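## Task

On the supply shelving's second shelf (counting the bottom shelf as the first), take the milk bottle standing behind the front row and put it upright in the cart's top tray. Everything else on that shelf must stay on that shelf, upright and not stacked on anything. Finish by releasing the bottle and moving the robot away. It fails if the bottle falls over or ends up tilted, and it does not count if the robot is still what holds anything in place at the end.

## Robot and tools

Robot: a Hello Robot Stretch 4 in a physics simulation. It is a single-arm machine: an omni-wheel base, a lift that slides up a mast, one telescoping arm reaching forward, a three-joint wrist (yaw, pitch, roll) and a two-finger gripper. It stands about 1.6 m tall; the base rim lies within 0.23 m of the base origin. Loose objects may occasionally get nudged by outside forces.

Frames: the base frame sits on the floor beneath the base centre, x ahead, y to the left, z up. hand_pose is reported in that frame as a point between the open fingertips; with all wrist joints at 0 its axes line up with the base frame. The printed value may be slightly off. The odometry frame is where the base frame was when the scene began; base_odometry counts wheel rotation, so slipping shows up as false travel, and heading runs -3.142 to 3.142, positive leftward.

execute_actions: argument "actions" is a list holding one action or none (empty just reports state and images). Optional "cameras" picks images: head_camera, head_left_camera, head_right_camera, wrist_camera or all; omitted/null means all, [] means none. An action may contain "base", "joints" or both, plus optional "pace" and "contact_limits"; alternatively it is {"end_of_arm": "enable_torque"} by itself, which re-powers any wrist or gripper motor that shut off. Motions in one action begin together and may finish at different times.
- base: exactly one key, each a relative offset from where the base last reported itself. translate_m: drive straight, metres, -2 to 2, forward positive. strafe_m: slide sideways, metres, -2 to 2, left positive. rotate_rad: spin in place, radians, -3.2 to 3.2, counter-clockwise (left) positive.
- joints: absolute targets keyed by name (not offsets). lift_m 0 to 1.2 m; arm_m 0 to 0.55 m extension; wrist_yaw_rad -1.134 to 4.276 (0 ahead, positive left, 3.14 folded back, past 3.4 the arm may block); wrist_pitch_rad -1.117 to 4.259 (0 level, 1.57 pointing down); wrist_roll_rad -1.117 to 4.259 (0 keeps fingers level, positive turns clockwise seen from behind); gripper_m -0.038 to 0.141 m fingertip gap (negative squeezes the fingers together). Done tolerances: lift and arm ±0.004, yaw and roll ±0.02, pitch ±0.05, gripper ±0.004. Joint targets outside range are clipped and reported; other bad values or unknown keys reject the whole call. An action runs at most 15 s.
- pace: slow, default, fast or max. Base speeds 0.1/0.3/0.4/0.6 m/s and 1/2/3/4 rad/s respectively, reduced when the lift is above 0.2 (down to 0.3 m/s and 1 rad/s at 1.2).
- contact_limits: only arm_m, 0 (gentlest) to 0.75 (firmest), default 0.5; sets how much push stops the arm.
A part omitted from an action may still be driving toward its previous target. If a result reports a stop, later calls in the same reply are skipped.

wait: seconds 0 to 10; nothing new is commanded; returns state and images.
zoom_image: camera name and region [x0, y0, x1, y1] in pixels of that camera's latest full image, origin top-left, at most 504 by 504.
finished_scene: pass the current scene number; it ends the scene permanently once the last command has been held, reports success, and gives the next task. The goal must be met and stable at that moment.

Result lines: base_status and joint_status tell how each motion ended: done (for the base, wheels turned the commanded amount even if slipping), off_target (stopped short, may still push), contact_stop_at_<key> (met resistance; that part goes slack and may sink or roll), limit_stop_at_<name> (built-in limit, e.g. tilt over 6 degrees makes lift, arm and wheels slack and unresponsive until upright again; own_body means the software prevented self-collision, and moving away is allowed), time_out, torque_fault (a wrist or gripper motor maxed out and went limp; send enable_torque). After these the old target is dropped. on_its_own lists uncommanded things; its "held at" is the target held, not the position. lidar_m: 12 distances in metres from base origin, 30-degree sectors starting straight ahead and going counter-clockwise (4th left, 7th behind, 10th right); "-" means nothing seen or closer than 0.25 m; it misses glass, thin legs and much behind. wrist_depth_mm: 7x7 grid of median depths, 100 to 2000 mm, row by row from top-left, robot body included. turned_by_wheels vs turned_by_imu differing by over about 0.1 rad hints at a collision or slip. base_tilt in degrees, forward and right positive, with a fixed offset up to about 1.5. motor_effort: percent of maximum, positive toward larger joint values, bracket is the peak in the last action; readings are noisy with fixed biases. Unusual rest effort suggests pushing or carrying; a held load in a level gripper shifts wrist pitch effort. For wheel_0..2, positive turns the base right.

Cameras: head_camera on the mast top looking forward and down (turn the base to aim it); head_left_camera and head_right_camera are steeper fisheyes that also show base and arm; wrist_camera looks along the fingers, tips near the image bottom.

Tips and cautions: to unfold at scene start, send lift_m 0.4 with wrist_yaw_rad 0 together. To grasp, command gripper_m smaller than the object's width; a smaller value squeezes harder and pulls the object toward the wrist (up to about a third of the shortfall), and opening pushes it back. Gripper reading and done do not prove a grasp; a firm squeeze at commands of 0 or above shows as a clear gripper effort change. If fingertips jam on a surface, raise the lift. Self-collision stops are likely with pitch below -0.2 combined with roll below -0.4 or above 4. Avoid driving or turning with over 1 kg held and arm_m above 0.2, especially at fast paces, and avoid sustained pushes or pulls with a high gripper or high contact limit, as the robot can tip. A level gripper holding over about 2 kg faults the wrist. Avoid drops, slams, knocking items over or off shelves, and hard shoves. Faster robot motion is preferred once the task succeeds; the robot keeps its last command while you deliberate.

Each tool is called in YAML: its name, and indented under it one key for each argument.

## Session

execute_actions:
  actions: []

Scene clock: 0.00 s.
base_odometry: x=+0.000 y=+0.000 heading=+0.000 (m, m, rad; odometry frame)
turned_by_wheels: +0.000 (rad since the last result)
turned_by_imu: +0.000 (rad since the last result)
base_tilt: forward=+0.4 right=+0.0 (deg)
lidar_m: 2.11 1.72 1.88 1.70 1.70 2.14 2.33 2.64 2.04 1.34 1.67 1.53
base_status: not commanded
joint_positions: lift_m=+0.237 arm_m=+0.002 wrist_yaw_rad=+3.228 wrist_pitch_rad=+0.004 wrist_roll_rad=-0.005 gripper_m=+0.057
joint_status: not commanded
motor_effort: lift_m=+19 arm_m=-1 wrist_yaw_rad=+1 wrist_pitch_rad=-5 wrist_roll_rad=+1 gripper_m=-4 wheel_0=+0 wheel_1=+0 wheel_2=+0 (%)
hand_pose: x=-0.1219 y=+0.0622 z=+0.4137 quat_wxyz=(-0.043, -0.002, -0.003, +0.999) (m; base frame)
wrist_depth_mm: - - 132 - - - - / - - 131 - - - - / - 106 130 - - - - / - 125 146 - - - 1756 / 204 - - - - - 1708 / 208 1537 198 1576 220 1708 1708 / 209 931 1042 1138 991 1138 1118
pictures: head_camera, head_left_camera, head_right_camera, wrist_camera
Images, in order (width x height): head_camera 420x560, head_left_camera 420x672, head_right_camera 420x672, wrist_camera 616x392.

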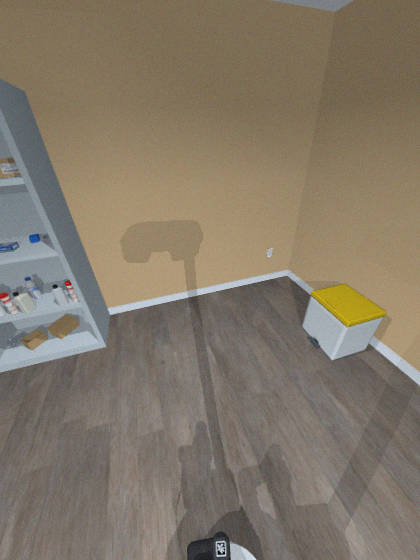

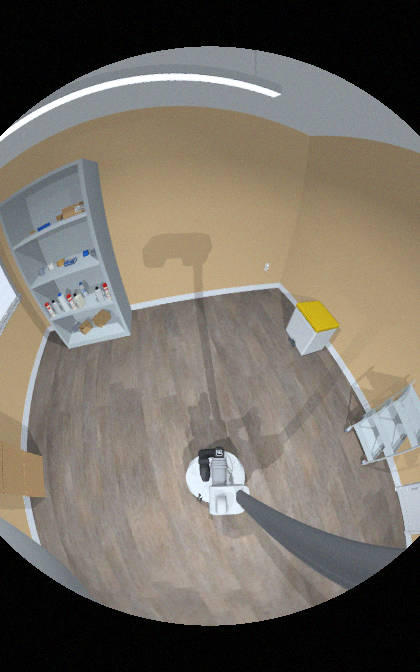

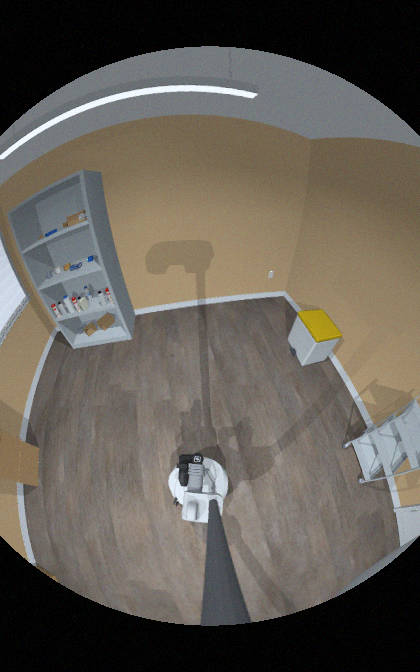

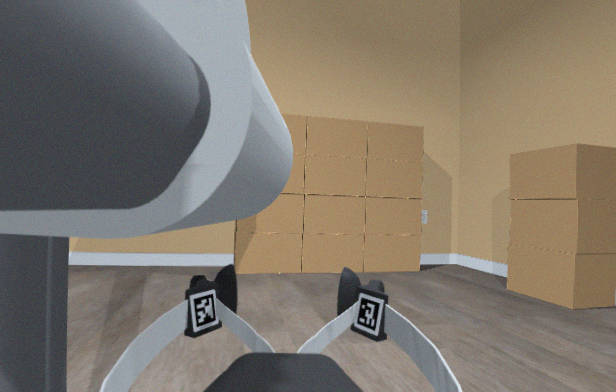

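zoom_image:
  camera: "head_left_camera"
  region: [30, 240, 140, 350]

zoom_image:
  camera: "head_camera"
  region: [0, 220, 130, 380]

zoom_image:
  camera: "head_right_camera"
  region: [30, 250, 140, 350]

Region (30, 240, 140, 350) of head_left_camera's 420x672 image, scaled by 4.582, with more detail than that image has.

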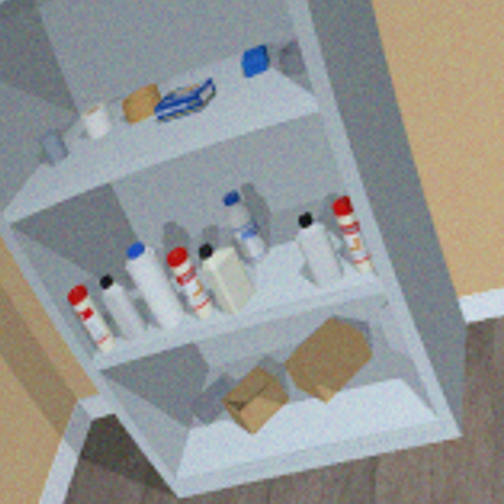

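Region (0, 220, 130, 380) of head_camera's 420x560 image, scaled by 3.150, with more detail than that image has; it fills the left 410 columns of this view, and the rest is white.

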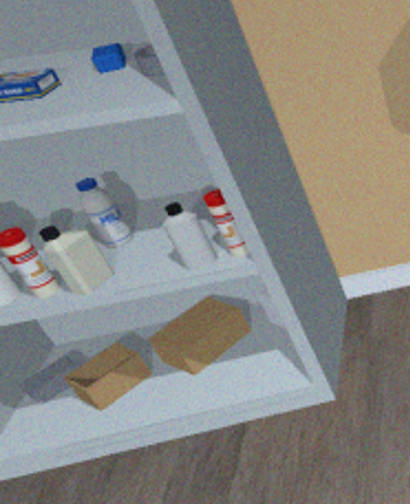

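Region (30, 250, 140, 350) of head_right_camera's 420x672 image, scaled by 4.582, with more detail than that image has; it fills the top 458 rows of this view, and the rest is white.

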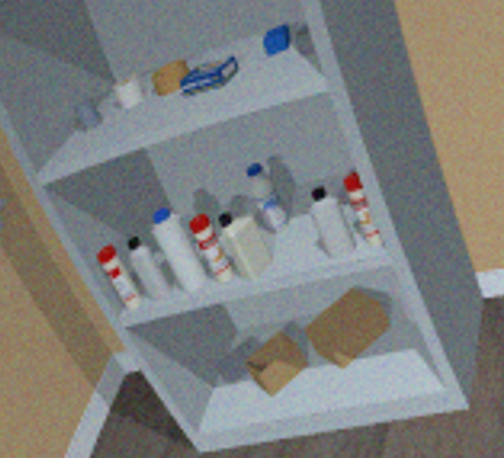

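zoom_image:
  camera: "head_camera"
  region: [0, 265, 90, 325]

zoom_image:
  camera: "head_left_camera"
  region: [55, 275, 120, 325]

zoom_image:
  camera: "head_right_camera"
  region: [330, 380, 420, 500]

Region (0, 265, 90, 325) of head_camera's 420x560 image, scaled by 5.600, with more detail than that image has.

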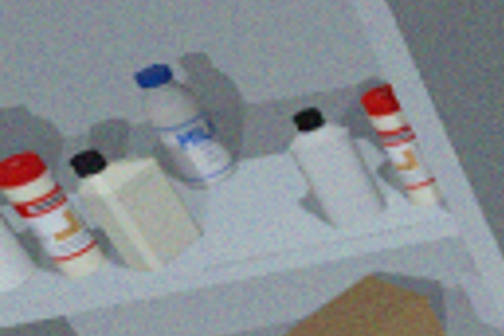

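Region (55, 275, 120, 325) of head_left_camera's 420x672 image, scaled by 7.754, with more detail than that image has; it fills the top 388 rows of this view, and the rest is white.

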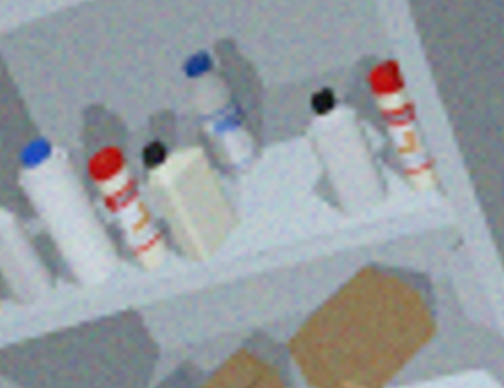

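Region (330, 380, 420, 500) of head_right_camera's 420x672 image, scaled by 4.200, with more detail than that image has; it fills the left 378 columns of this view, and the rest is white.

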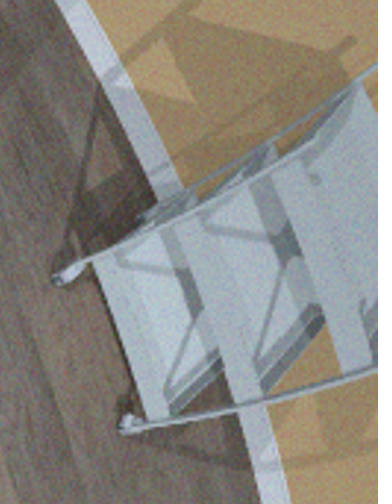

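execute_actions:
  actions:
    - {"base": {"rotate_rad": 0.8}, "joints": {"lift_m": 0.4, "wrist_yaw_rad": 1.9}, "pace": "max"}

Scene clock: 59.37 s.
base_odometry: x=+0.000 y=+0.000 heading=+0.800 (m, m, rad; odometry frame)
turned_by_wheels: +0.800 (rad since the last result)
turned_by_imu: +0.818 (rad since the last result)
base_tilt: forward=+0.5 right=+0.0 (deg)
lidar_m: 1.74 2.09 1.68 2.08 2.41 2.34 2.46 1.40 1.32 1.52 2.19 2.11
base_status: done
joint_positions: lift_m=+0.400 arm_m=+0.002 wrist_yaw_rad=+1.900 wrist_pitch_rad=+0.004 wrist_roll_rad=-0.005 gripper_m=+0.057
joint_status: all done
motor_effort: lift_m=+22(22) arm_m=-1(1) wrist_yaw_rad=+0(5) wrist_pitch_rad=-5(5) wrist_roll_rad=+1(0) gripper_m=-3(4) wheel_0=+0(6) wheel_1=+2(9) wheel_2=+1(9) (%)
hand_pose: x=+0.1624 y=+0.3013 z=+0.5767 quat_wxyz=(+0.582, -0.003, -0.001, +0.814) (m; base frame)
wrist_depth_mm: - - - - - 1708 1499 / - - - - - 1756 1537 / - - - - - 1808 1499 / - - - - - 1708 1255 / - - - - - 1756 1255 / 1983 - 198 - 220 1708 1229 / 1336 1255 1366 1499 1366 1499 1229
pictures: head_camera, head_left_camera, head_right_camera, wrist_camera
Images, in order (width x height): head_camera 420x560, head_left_camera 420x672, head_right_camera 420x672, wrist_camera 616x392.

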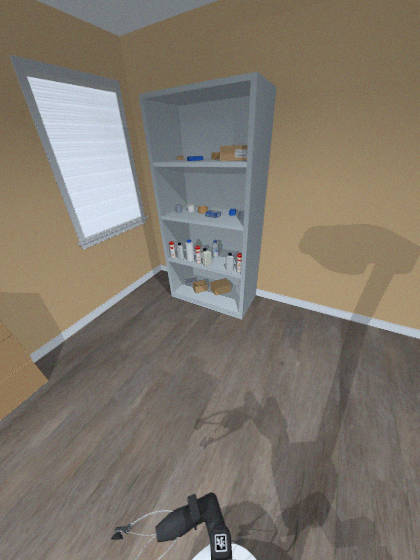

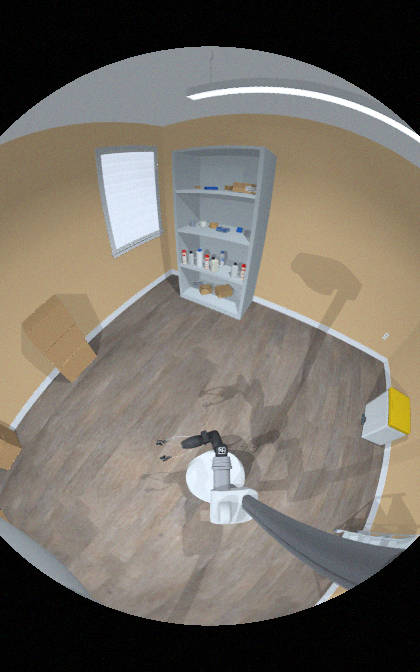

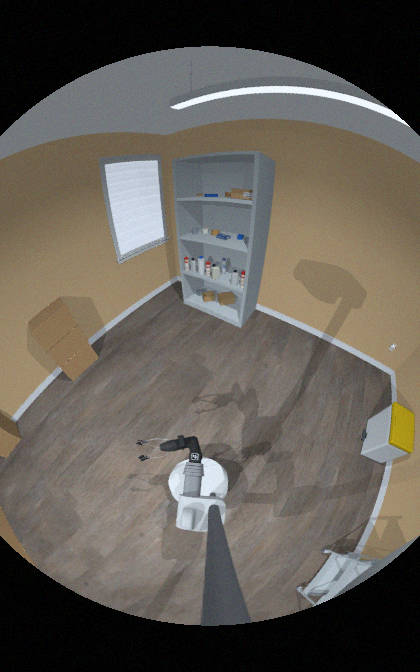

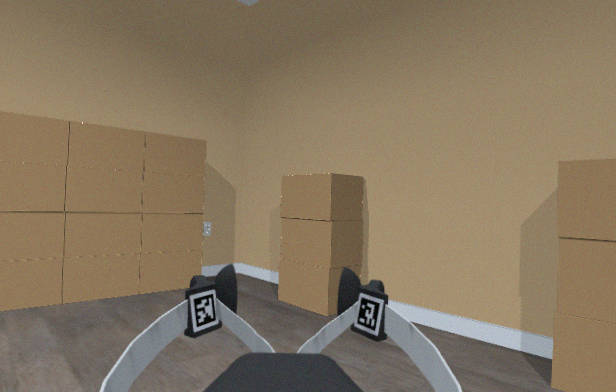

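zoom_image:
  camera: "head_camera"
  region: [160, 200, 265, 325]

zoom_image:
  camera: "head_camera"
  region: [185, 230, 250, 280]

Region (160, 200, 265, 325) of head_camera's 420x560 image, scaled by 4.032, with more detail than that image has; it fills the left 423 columns of this view, and the rest is white.

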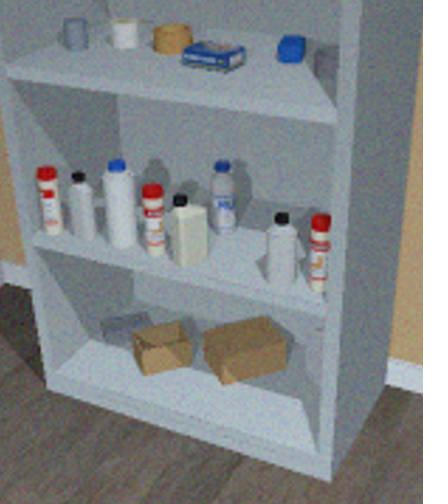

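Region (185, 230, 250, 280) of head_camera's 420x560 image, scaled by 7.754, with more detail than that image has; it fills the top 388 rows of this view, and the rest is white.

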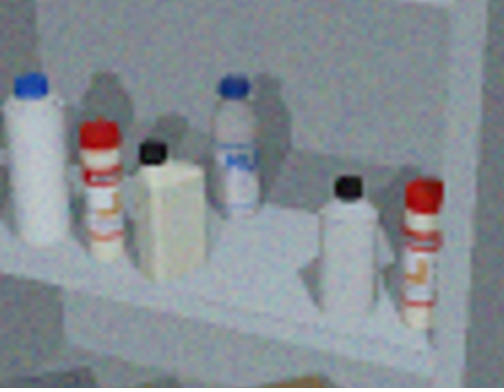

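execute_actions:
  actions:
    - {"base": {"translate_m": 1.2}, "joints": {"lift_m": 0.565, "wrist_yaw_rad": 0.0, "wrist_pitch_rad": 0.18, "gripper_m": 0.075, "arm_m": 0.04}, "pace": "max"}

Scene clock: 86.17 s.
base_odometry: x=+0.836 y=+0.861 heading=+0.800 (m, m, rad; odometry frame)
turned_by_wheels: +0.000 (rad since the last result)
turned_by_imu: +0.001 (rad since the last result)
base_tilt: forward=+0.2 right=+0.1 (deg)
lidar_m: 0.60 0.86 1.37 1.33 1.59 3.36 3.35 2.25 1.86 1.53 1.14 0.57
base_status: done
joint_positions: lift_m=+0.565 arm_m=+0.039 wrist_yaw_rad=+0.000 wrist_pitch_rad=+0.182 wrist_roll_rad=-0.005 gripper_m=+0.075
joint_status: all done
motor_effort: lift_m=+20(28) arm_m=+6(9) wrist_yaw_rad=+0(7) wrist_pitch_rad=-5(5) wrist_roll_rad=+0(1) gripper_m=-2(3) wheel_0=+0(8) wheel_1=+1(5) wheel_2=+0(13) (%)
hand_pose: x=+0.4935 y=-0.0874 z=+0.6908 quat_wxyz=(+0.996, -0.003, +0.091, +0.000) (m; base frame)
wrist_depth_mm: 615 640 597 585 564 564 512 / 676 831 946 831 741 676 603 / 691 809 976 854 768 676 574 / 654 564 946 831 768 691 500 / 661 574 477 683 357 353 320 / 723 549 208 535 211 347 317 / 750 798 466 407 364 340 325
pictures: head_camera, head_left_camera, head_right_camera, wrist_camera
Images, in order (width x height): head_camera 420x560, head_left_camera 420x672, head_right_camera 420x672, wrist_camera 616x392.

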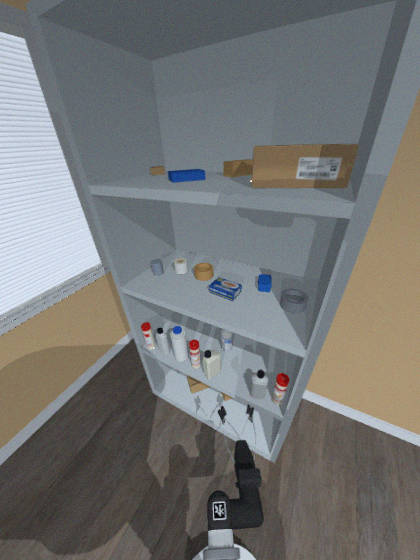

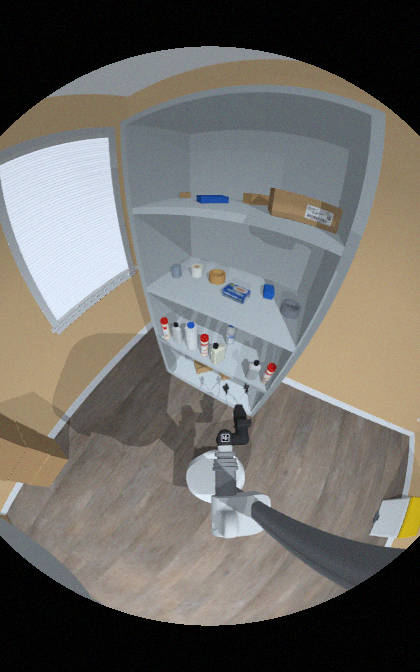

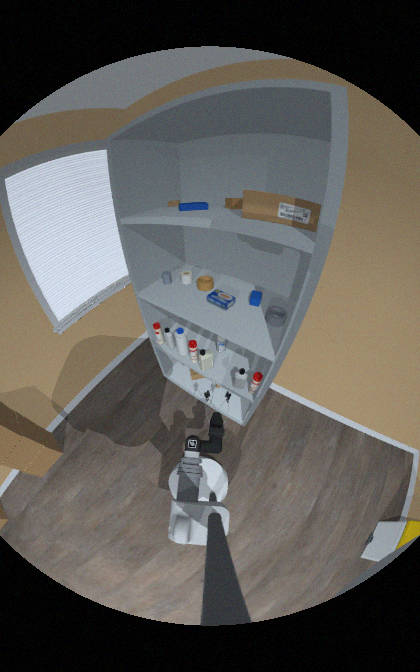

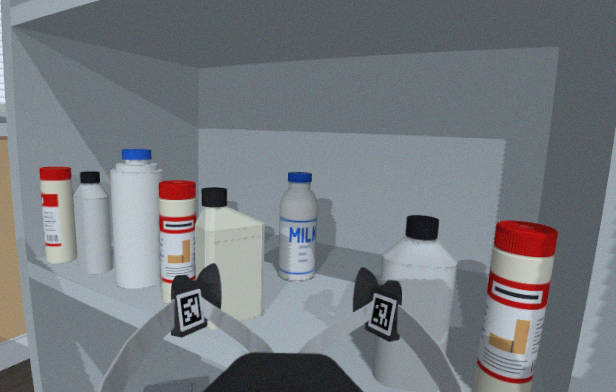

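execute_actions:
  actions: []

Scene clock: 100.30 s.
base_odometry: x=+0.836 y=+0.861 heading=+0.800 (m, m, rad; odometry frame)
turned_by_wheels: +0.000 (rad since the last result)
turned_by_imu: +0.001 (rad since the last result)
base_tilt: forward=+0.4 right=-0.1 (deg)
lidar_m: 0.61 0.89 1.37 1.34 1.56 3.38 3.37 2.27 1.84 1.51 1.12 0.57
base_status: done
joint_positions: lift_m=+0.565 arm_m=+0.039 wrist_yaw_rad=+0.000 wrist_pitch_rad=+0.182 wrist_roll_rad=-0.005 gripper_m=+0.075
joint_status: all done
motor_effort: lift_m=+20(28) arm_m=+6(9) wrist_yaw_rad=+0(7) wrist_pitch_rad=-4(5) wrist_roll_rad=+1(1) gripper_m=-3(3) wheel_0=+0(8) wheel_1=+1(5) wheel_2=+0(13) (%)
hand_pose: x=+0.4935 y=-0.0874 z=+0.6908 quat_wxyz=(+0.996, -0.003, +0.091, +0.000) (m; base frame)
wrist_depth_mm: 615 647 603 585 564 569 512 / 676 820 946 831 750 676 597 / 683 820 976 854 768 676 569 / 654 564 931 842 778 699 500 / 668 574 480 683 355 355 322 / 723 544 208 544 211 351 320 / 759 809 466 410 366 340 324
pictures: head_camera, head_left_camera, head_right_camera, wrist_camera
Images, in order (width x height): head_camera 420x560, head_left_camera 420x672, head_right_camera 420x672, wrist_camera 616x392.

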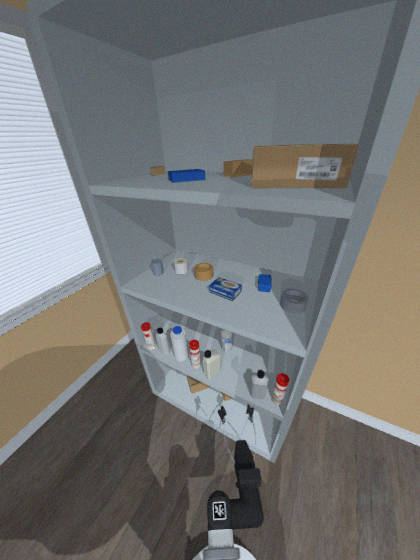

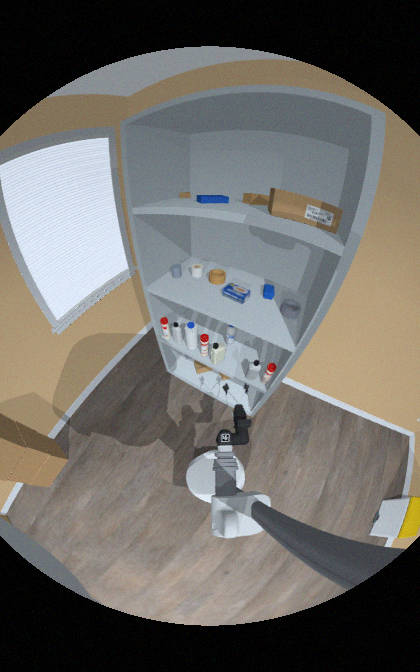

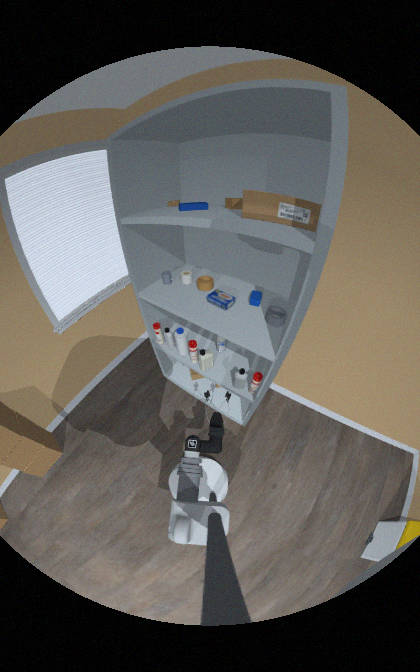

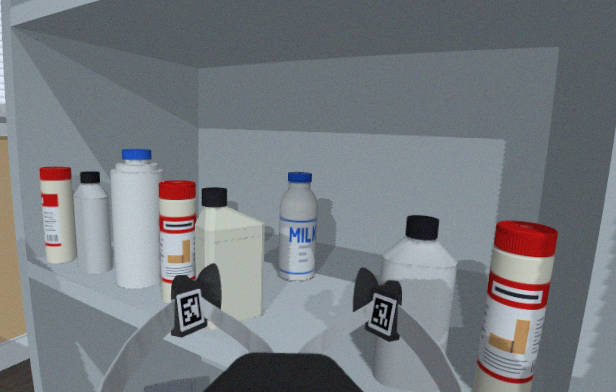

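zoom_image:
  camera: "wrist_camera"
  region: [150, 150, 480, 360]

Region (150, 150, 480, 360) of wrist_camera's 616x392 image, scaled by 1.527; it fills the top 321 rows of this view, and the rest is white.

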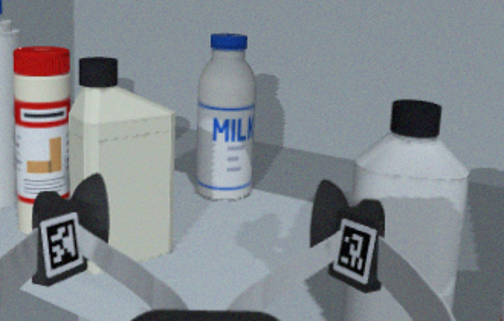

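zoom_image:
  camera: "head_camera"
  region: [130, 300, 310, 440]

Region (130, 300, 310, 440) of head_camera's 420x560 image, scaled by 2.800, with more detail than that image has.

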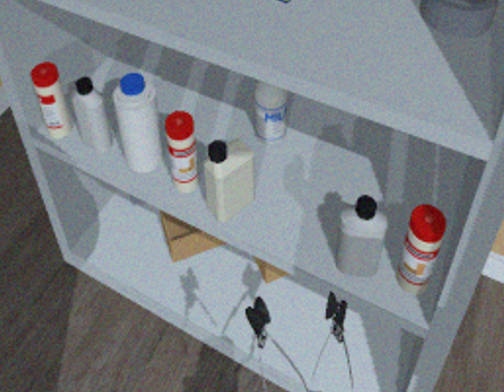

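execute_actions:
  actions:
    - {"joints": {"arm_m": 0.39, "lift_m": 0.585, "gripper_m": 0.07}, "pace": "fast"}
  cameras: ["wrist_camera", "head_camera"]

Scene clock: 136.00 s.
base_odometry: x=+0.836 y=+0.861 heading=+0.800 (m, m, rad; odometry frame)
turned_by_wheels: +0.000 (rad since the last result)
turned_by_imu: +0.002 (rad since the last result)
base_tilt: forward=+0.4 right=+0.0 (deg)
lidar_m: 0.62 0.88 1.35 1.35 1.60 3.37 3.33 2.28 1.88 1.54 1.12 0.57
base_status: not commanded
joint_positions: lift_m=+0.585 arm_m=+0.389 wrist_yaw_rad=+0.000 wrist_pitch_rad=+0.182 wrist_roll_rad=-0.005 gripper_m=+0.070
joint_status: all done
motor_effort: lift_m=+22(23) arm_m=+6(7) wrist_yaw_rad=+0(1) wrist_pitch_rad=-5(5) wrist_roll_rad=+0(1) gripper_m=-2(3) wheel_0=+0(0) wheel_1=+0(0) wheel_2=+0(0) (%)
hand_pose: x=+0.8435 y=-0.0874 z=+0.7107 quat_wxyz=(+0.996, -0.003, +0.091, +0.000) (m; base frame)
wrist_depth_mm: 500 554 544 484 442 399 368 / 517 634 585 512 455 410 375 / 530 647 591 525 462 413 382 / 535 661 615 535 469 421 387 / 544 676 627 512 473 427 392 / 504 549 199 281 207 436 399 / 193 413 424 277 418 430 404
pictures: head_camera, wrist_camera
Images, in order (width x height): head_camera 420x560, wrist_camera 616x392.

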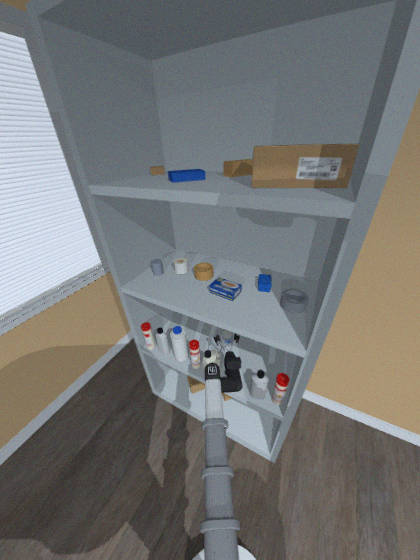

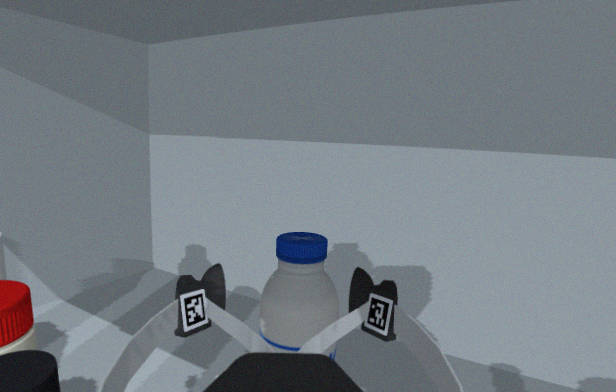

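zoom_image:
  camera: "wrist_camera"
  region: [160, 210, 420, 380]

Region (160, 210, 420, 380) of wrist_camera's 616x392 image, scaled by 1.938; it fills the top 330 rows of this view, and the rest is white.

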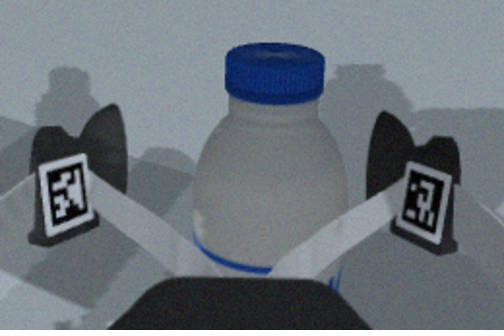

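execute_actions:
  actions:
    - {"joints": {"arm_m": 0.466, "wrist_yaw_rad": -0.032, "gripper_m": 0.06}, "pace": "fast", "contact_limits": {"arm_m": 0.3}}
  cameras: ["wrist_camera"]

Scene clock: 155.43 s.
base_odometry: x=+0.836 y=+0.861 heading=+0.800 (m, m, rad; odometry frame)
turned_by_wheels: +0.000 (rad since the last result)
turned_by_imu: +0.002 (rad since the last result)
base_tilt: forward=+0.4 right=-0.1 (deg)
lidar_m: 0.61 0.86 1.37 1.34 1.58 3.36 3.37 2.27 1.87 1.52 1.12 0.59
base_status: not commanded
joint_positions: lift_m=+0.585 arm_m=+0.465 wrist_yaw_rad=-0.032 wrist_pitch_rad=+0.182 wrist_roll_rad=-0.005 gripper_m=+0.060
joint_status: all done
motor_effort: lift_m=+21(22) arm_m=+6(8) wrist_yaw_rad=+0(0) wrist_pitch_rad=-5(5) wrist_roll_rad=+1(0) gripper_m=-4(2) wheel_0=+0(0) wheel_1=+0(0) wheel_2=+0(0) (%)
contact_limits: arm_m 0.3
hand_pose: x=+0.9165 y=-0.0964 z=+0.7107 quat_wxyz=(+0.996, -0.001, +0.091, -0.016) (m; base frame)
wrist_depth_mm: 488 544 473 427 379 343 319 / 500 559 492 436 387 349 325 / 504 564 504 442 394 357 327 / 517 585 517 449 402 364 334 / 521 603 530 449 410 370 342 / 508 549 193 211 217 377 347 / 415 399 424 207 418 379 351
pictures: wrist_camera
Images, in order (width x height): wrist_camera 616x392.

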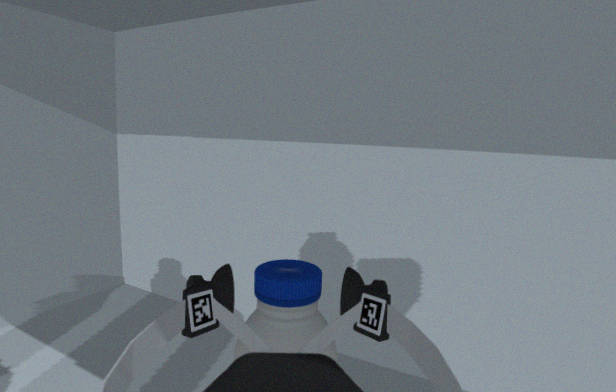

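zoom_image:
  camera: "wrist_camera"
  region: [170, 240, 410, 380]

Region (170, 240, 410, 380) of wrist_camera's 616x392 image, scaled by 2.100; it fills the top 294 rows of this view, and the rest is white.

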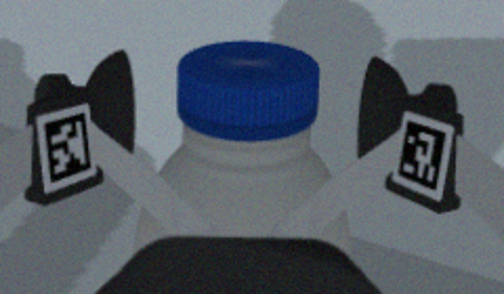

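execute_actions:
  actions:
    - {"joints": {"arm_m": 0.474, "gripper_m": -0.012}, "pace": "fast", "contact_limits": {"arm_m": 0.3}}
  cameras: ["wrist_camera"]

Scene clock: 169.37 s.
base_odometry: x=+0.836 y=+0.861 heading=+0.800 (m, m, rad; odometry frame)
turned_by_wheels: +0.000 (rad since the last result)
turned_by_imu: +0.002 (rad since the last result)
base_tilt: forward=+0.4 right=+0.0 (deg)
lidar_m: 0.61 0.84 1.38 1.35 1.60 3.35 3.37 2.26 1.87 1.53 1.09 0.57
base_status: not commanded
joint_positions: lift_m=+0.585 arm_m=+0.473 wrist_yaw_rad=-0.032 wrist_pitch_rad=+0.184 wrist_roll_rad=-0.005 gripper_m=-0.011
joint_status: all done
motor_effort: lift_m=+22(22) arm_m=+7(6) wrist_yaw_rad=+0(0) wrist_pitch_rad=-9(9) wrist_roll_rad=+1(1) gripper_m=-23(21) wheel_0=+0(0) wheel_1=+1(0) wheel_2=+0(0) (%)
contact_limits: arm_m 0.3
hand_pose: x=+0.9245 y=-0.0964 z=+0.7103 quat_wxyz=(+0.996, -0.001, +0.092, -0.016) (m; base frame)
wrist_depth_mm: 484 535 462 415 373 338 315 / 492 549 484 427 382 343 319 / 500 564 492 436 389 351 324 / 508 574 504 442 397 353 330 / 517 591 521 445 404 364 334 / 500 544 191 193 185 368 342 / 410 394 399 190 407 359 345
pictures: wrist_camera
Images, in order (width x height): wrist_camera 616x392.

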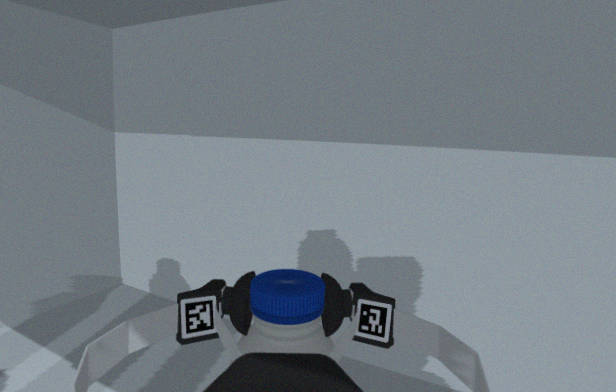

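execute_actions:
  actions:
    - {"joints": {"lift_m": 0.612}, "pace": "fast"}
  cameras: ["wrist_camera", "head_camera"]

Scene clock: 184.63 s.
base_odometry: x=+0.836 y=+0.861 heading=+0.800 (m, m, rad; odometry frame)
turned_by_wheels: +0.000 (rad since the last result)
turned_by_imu: +0.001 (rad since the last result)
base_tilt: forward=+0.4 right=+0.1 (deg)
lidar_m: 0.61 0.86 1.37 1.34 1.56 3.34 3.38 2.26 1.86 1.54 1.10 0.58
base_status: not commanded
joint_positions: lift_m=+0.612 arm_m=+0.473 wrist_yaw_rad=-0.032 wrist_pitch_rad=+0.188 wrist_roll_rad=-0.005 gripper_m=-0.011
joint_status: all done
motor_effort: lift_m=+24(27) arm_m=+6(6) wrist_yaw_rad=+0(0) wrist_pitch_rad=-20(23) wrist_roll_rad=+0(1) gripper_m=-22(22) wheel_0=+1(1) wheel_1=+1(1) wheel_2=+0(0) (%)
hand_pose: x=+0.9243 y=-0.0964 z=+0.7360 quat_wxyz=(+0.995, -0.001, +0.094, -0.016) (m; base frame)
wrist_depth_mm: 469 496 452 413 370 338 314 / 496 549 484 427 379 343 317 / 504 564 496 436 389 351 325 / 512 580 504 445 397 357 330 / 517 597 521 449 407 366 336 / 517 580 191 192 185 370 340 / 442 424 430 190 418 362 345
pictures: head_camera, wrist_camera
Images, in order (width x height): head_camera 420x560, wrist_camera 616x392.

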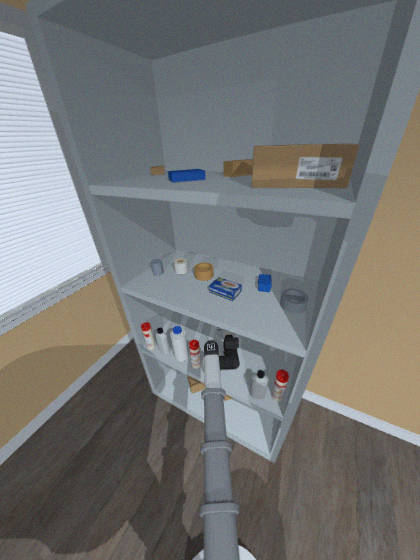

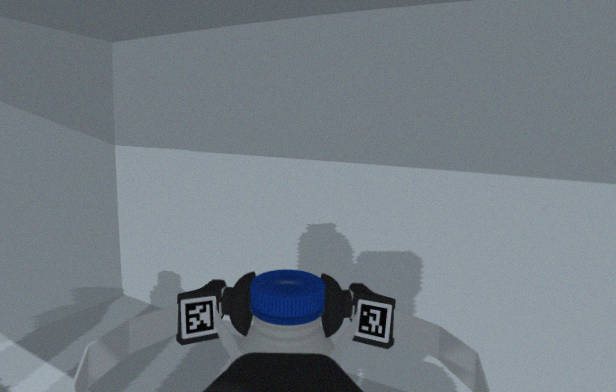

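execute_actions:
  actions:
    - {"base": {"translate_m": -1.25}, "joints": {"arm_m": 0.02, "wrist_yaw_rad": -0.082}, "pace": "fast"}

Scene clock: 219.07 s.
base_odometry: x=-0.035 y=-0.036 heading=+0.801 (m, m, rad; odometry frame)
turned_by_wheels: +0.000 (rad since the last result)
turned_by_imu: +0.005 (rad since the last result)
base_tilt: forward=+0.4 right=-0.1 (deg)
lidar_m: 0.42 2.12 1.72 2.10 2.40 2.30 2.44 1.34 1.29 1.53 2.25 0.43
base_status: done
joint_positions: lift_m=+0.612 arm_m=+0.021 wrist_yaw_rad=-0.082 wrist_pitch_rad=+0.188 wrist_roll_rad=-0.005 gripper_m=-0.011
joint_status: all done
motor_effort: lift_m=+23(24) arm_m=-6(8) wrist_yaw_rad=+2(11) wrist_pitch_rad=-22(22) wrist_roll_rad=+0(2) gripper_m=-24(24) wheel_0=+2(6) wheel_1=+2(6) wheel_2=+0(11) (%)
hand_pose: x=+0.4673 y=-0.1104 z=+0.7360 quat_wxyz=(+0.995, +0.001, +0.094, -0.041) (m; base frame)
wrist_depth_mm: 1708 - 1863 1808 1708 1576 1499 / 1808 - - 1808 1756 1618 1537 / 1808 - - - 1808 1661 1537 / 1863 - 1863 1661 1863 1661 1537 / 1921 - - 1863 1921 1708 1576 / 1576 1618 191 192 185 1661 1618 / 1255 1205 1205 190 1281 1281 1366
pictures: head_camera, head_left_camera, head_right_camera, wrist_camera
Images, in order (width x height): head_camera 420x560, head_left_camera 420x672, head_right_camera 420x672, wrist_camera 616x392.

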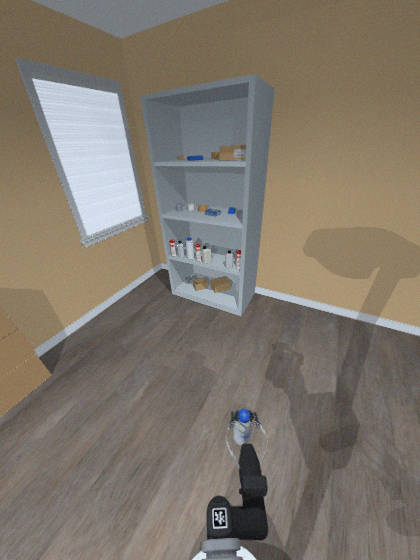

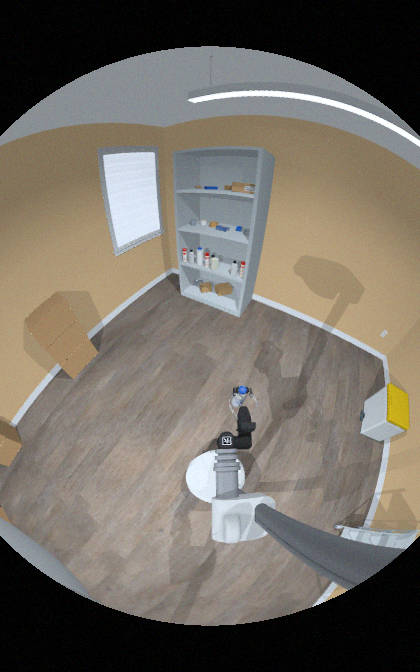

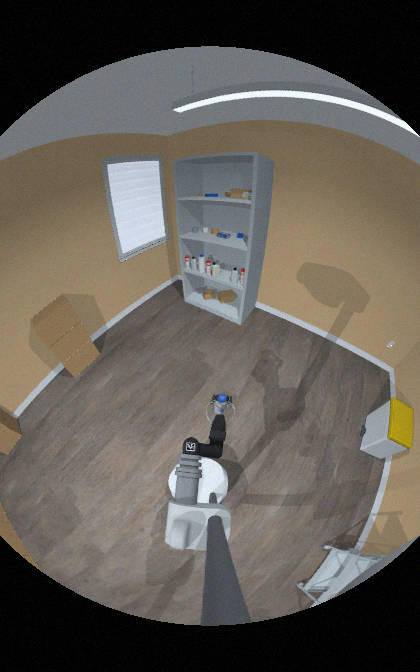

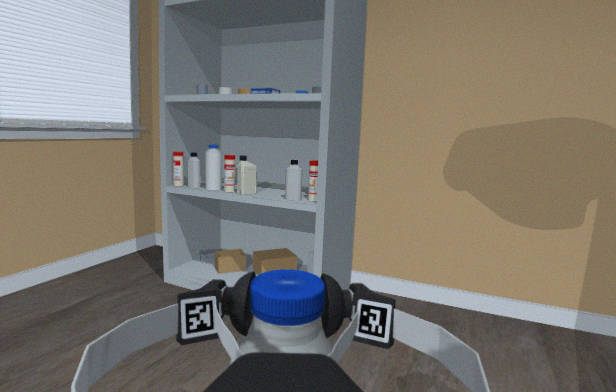

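zoom_image:
  camera: "head_right_camera"
  region: [260, 480, 420, 640]

Region (260, 480, 420, 640) of head_right_camera's 420x672 image, scaled by 3.150, with more detail than that image has.

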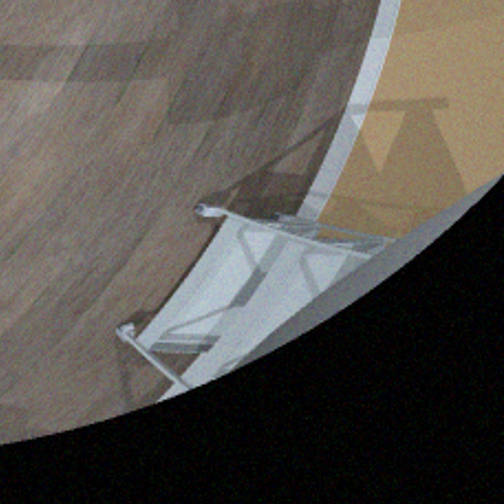

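execute_actions:
  actions:
    - {"base": {"rotate_rad": -2.22}, "joints": {"lift_m": 0.83, "wrist_yaw_rad": 0.0}, "pace": "default"}
  cameras: ["wrist_camera", "head_camera"]

Scene clock: 230.77 s.
base_odometry: x=-0.035 y=-0.036 heading=-1.419 (m, m, rad; odometry frame)
turned_by_wheels: -2.220 (rad since the last result)
turned_by_imu: -2.264 (rad since the last result)
base_tilt: forward=+0.3 right=+0.1 (deg)
lidar_m: 0.41 1.51 1.59 2.13 1.77 2.11 1.70 2.06 2.22 2.31 2.63 1.89
base_status: done
joint_positions: lift_m=+0.830 arm_m=+0.021 wrist_yaw_rad=+0.000 wrist_pitch_rad=+0.188 wrist_roll_rad=-0.006 gripper_m=-0.011
joint_status: all done
motor_effort: lift_m=+25(27) arm_m=-6(6) wrist_yaw_rad=+1(9) wrist_pitch_rad=-21(22) wrist_roll_rad=+1(1) gripper_m=-22(25) wheel_0=+0(7) wheel_1=+0(9) wheel_2=-1(7) (%)
hand_pose: x=+0.4755 y=-0.0874 z=+0.9539 quat_wxyz=(+0.996, -0.003, +0.094, +0.000) (m; base frame)
wrist_depth_mm: 1229 1281 1336 1397 1464 1499 1537 / 1281 1336 1366 1397 1464 1537 1576 / 1308 1366 1430 1464 1499 1537 1618 / 1366 1397 1464 1499 1576 1618 1661 / 1366 1397 1464 1118 1618 1661 1708 / 1464 1430 191 193 185 1708 1808 / 1430 1464 1537 190 1576 1618 1756
pictures: head_camera, wrist_camera
Images, in order (width x height): head_camera 420x560, wrist_camera 616x392.

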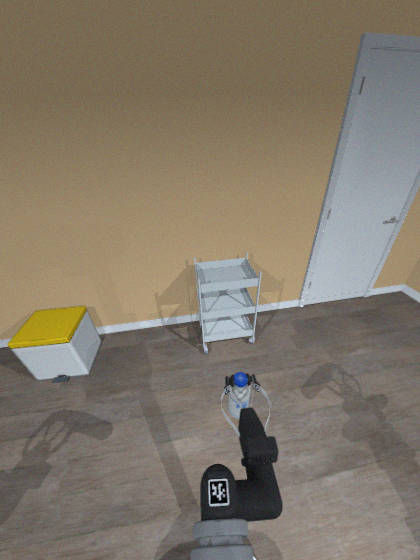

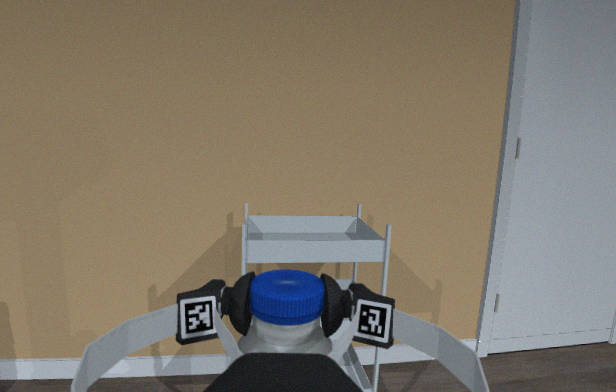

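zoom_image:
  camera: "head_camera"
  region: [170, 240, 290, 370]

zoom_image:
  camera: "wrist_camera"
  region: [220, 190, 420, 300]

Region (170, 240, 290, 370) of head_camera's 420x560 image, scaled by 3.877, with more detail than that image has; it fills the left 465 columns of this view, and the rest is white.

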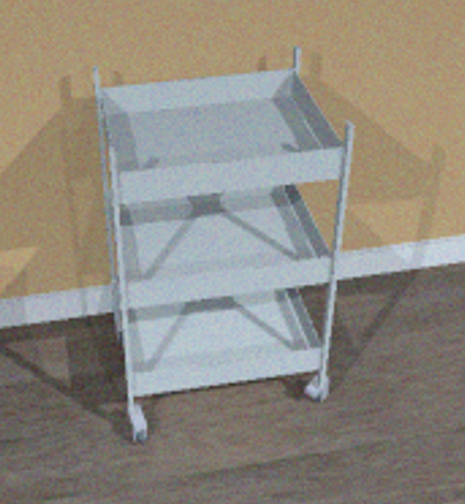

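Region (220, 190, 420, 300) of wrist_camera's 616x392 image, scaled by 2.520; it fills the top 277 rows of this view, and the rest is white.

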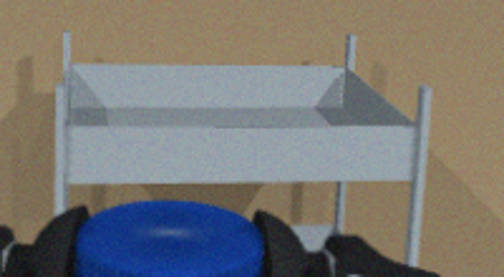

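execute_actions:
  actions:
    - {"base": {"translate_m": 0.59}, "joints": {"arm_m": 0.46}, "pace": "fast"}
  cameras: ["wrist_camera", "head_camera"]

Scene clock: 254.23 s.
base_odometry: x=+0.054 y=-0.619 heading=-1.420 (m, m, rad; odometry frame)
turned_by_wheels: +0.000 (rad since the last result)
turned_by_imu: +0.001 (rad since the last result)
base_tilt: forward=+0.5 right=+0.0 (deg)
lidar_m: 0.70 1.15 1.17 2.23 2.10 2.23 2.32 2.60 2.43 2.34 1.85 0.77
base_status: done
joint_positions: lift_m=+0.830 arm_m=+0.459 wrist_yaw_rad=+0.000 wrist_pitch_rad=+0.188 wrist_roll_rad=-0.006 gripper_m=-0.011
joint_status: all done
motor_effort: lift_m=+24(25) arm_m=+7(7) wrist_yaw_rad=+0(3) wrist_pitch_rad=-21(22) wrist_roll_rad=+1(1) gripper_m=-24(23) wheel_0=-1(5) wheel_1=-1(6) wheel_2=+1(10) (%)
hand_pose: x=+0.9132 y=-0.0874 z=+0.9540 quat_wxyz=(+0.996, -0.003, +0.094, +0.000) (m; base frame)
wrist_depth_mm: 394 404 424 436 452 473 484 / 404 415 430 449 462 484 500 / 413 424 442 462 480 492 512 / 424 436 455 469 488 512 535 / 433 449 466 480 504 525 549 / 442 452 191 193 185 544 564 / 455 473 488 190 535 504 580
pictures: head_camera, wrist_camera
Images, in order (width x height): head_camera 420x560, wrist_camera 616x392.

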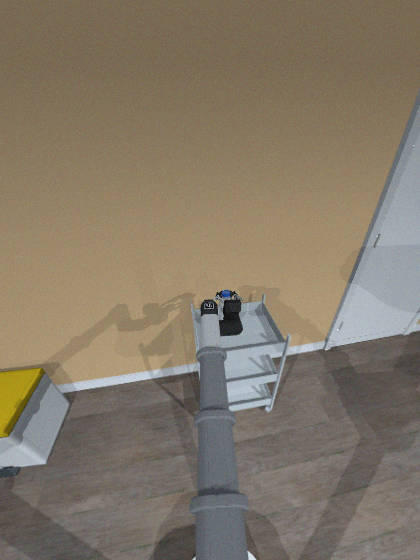

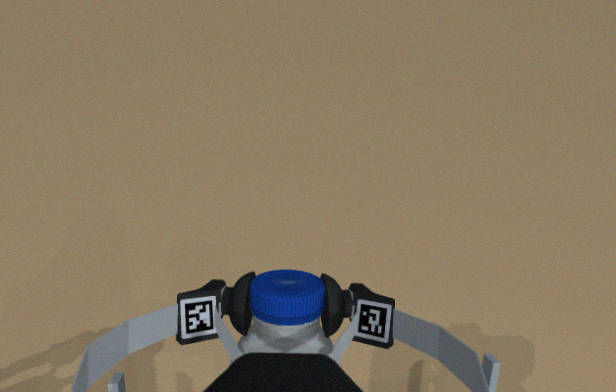

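zoom_image:
  camera: "head_camera"
  region: [170, 270, 310, 420]

Region (170, 270, 310, 420) of head_camera's 420x560 image, scaled by 3.360, with more detail than that image has; it fills the left 470 columns of this view, and the rest is white.

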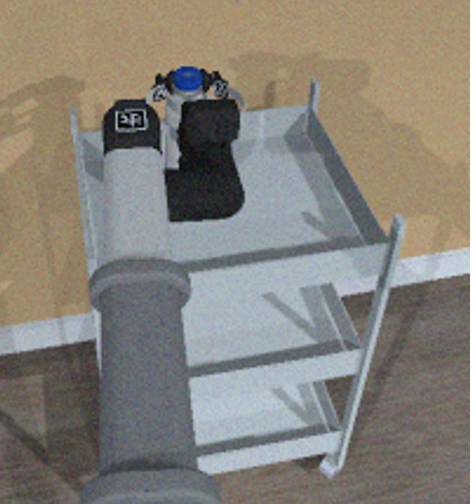

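execute_actions:
  actions:
    - {"joints": {"lift_m": 0.721}, "pace": "fast"}
  cameras: ["wrist_camera", "head_camera"]

Scene clock: 278.30 s.
base_odometry: x=+0.054 y=-0.619 heading=-1.420 (m, m, rad; odometry frame)
turned_by_wheels: +0.000 (rad since the last result)
turned_by_imu: +0.002 (rad since the last result)
base_tilt: forward=+0.6 right=+0.1 (deg)
lidar_m: 0.69 1.14 1.15 2.23 2.11 2.25 2.31 2.59 2.40 2.35 1.85 0.78
base_status: not commanded
joint_positions: lift_m=+0.721 arm_m=+0.459 wrist_yaw_rad=+0.000 wrist_pitch_rad=+0.188 wrist_roll_rad=-0.006 gripper_m=-0.011
joint_status: all done
motor_effort: lift_m=+17(22) arm_m=+6(6) wrist_yaw_rad=+0(0) wrist_pitch_rad=-21(23) wrist_roll_rad=+1(1) gripper_m=-25(22) wheel_0=-1(2) wheel_1=-1(1) wheel_2=+0(0) (%)
hand_pose: x=+0.9132 y=-0.0874 z=+0.8454 quat_wxyz=(+0.996, -0.003, +0.094, +0.000) (m; base frame)
wrist_depth_mm: 394 404 421 436 452 473 484 / 402 415 430 445 466 480 504 / 410 427 442 462 477 496 517 / 421 439 452 469 492 512 535 / 433 449 466 477 500 530 544 / 442 449 191 193 185 530 564 / 452 353 387 190 415 384 580
pictures: head_camera, wrist_camera
Images, in order (width x height): head_camera 420x560, wrist_camera 616x392.

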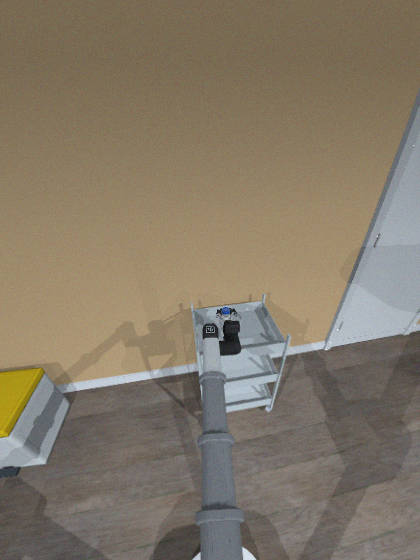

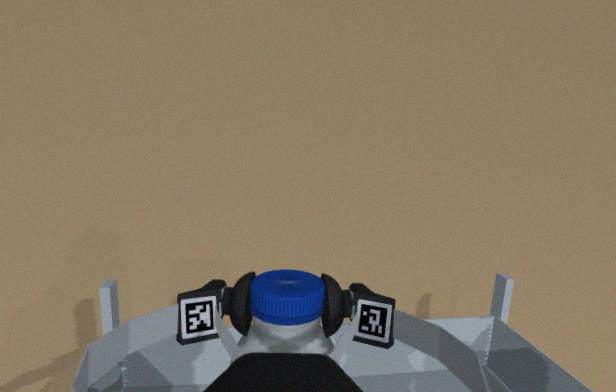

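zoom_image:
  camera: "wrist_camera"
  region: [300, 260, 616, 392]

zoom_image:
  camera: "wrist_camera"
  region: [60, 260, 300, 392]

Region (300, 260, 616, 392) of wrist_camera's 616x392 image, scaled by 1.595; it fills the top 211 rows of this view, and the rest is white.

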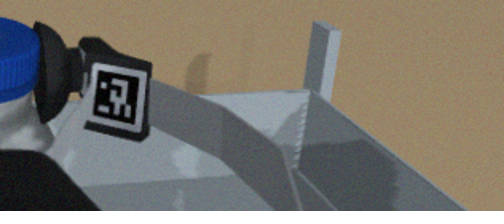

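Region (60, 260, 300, 392) of wrist_camera's 616x392 image, scaled by 2.100; it fills the top 277 rows of this view, and the rest is white.

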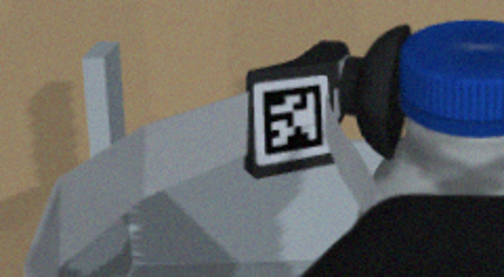

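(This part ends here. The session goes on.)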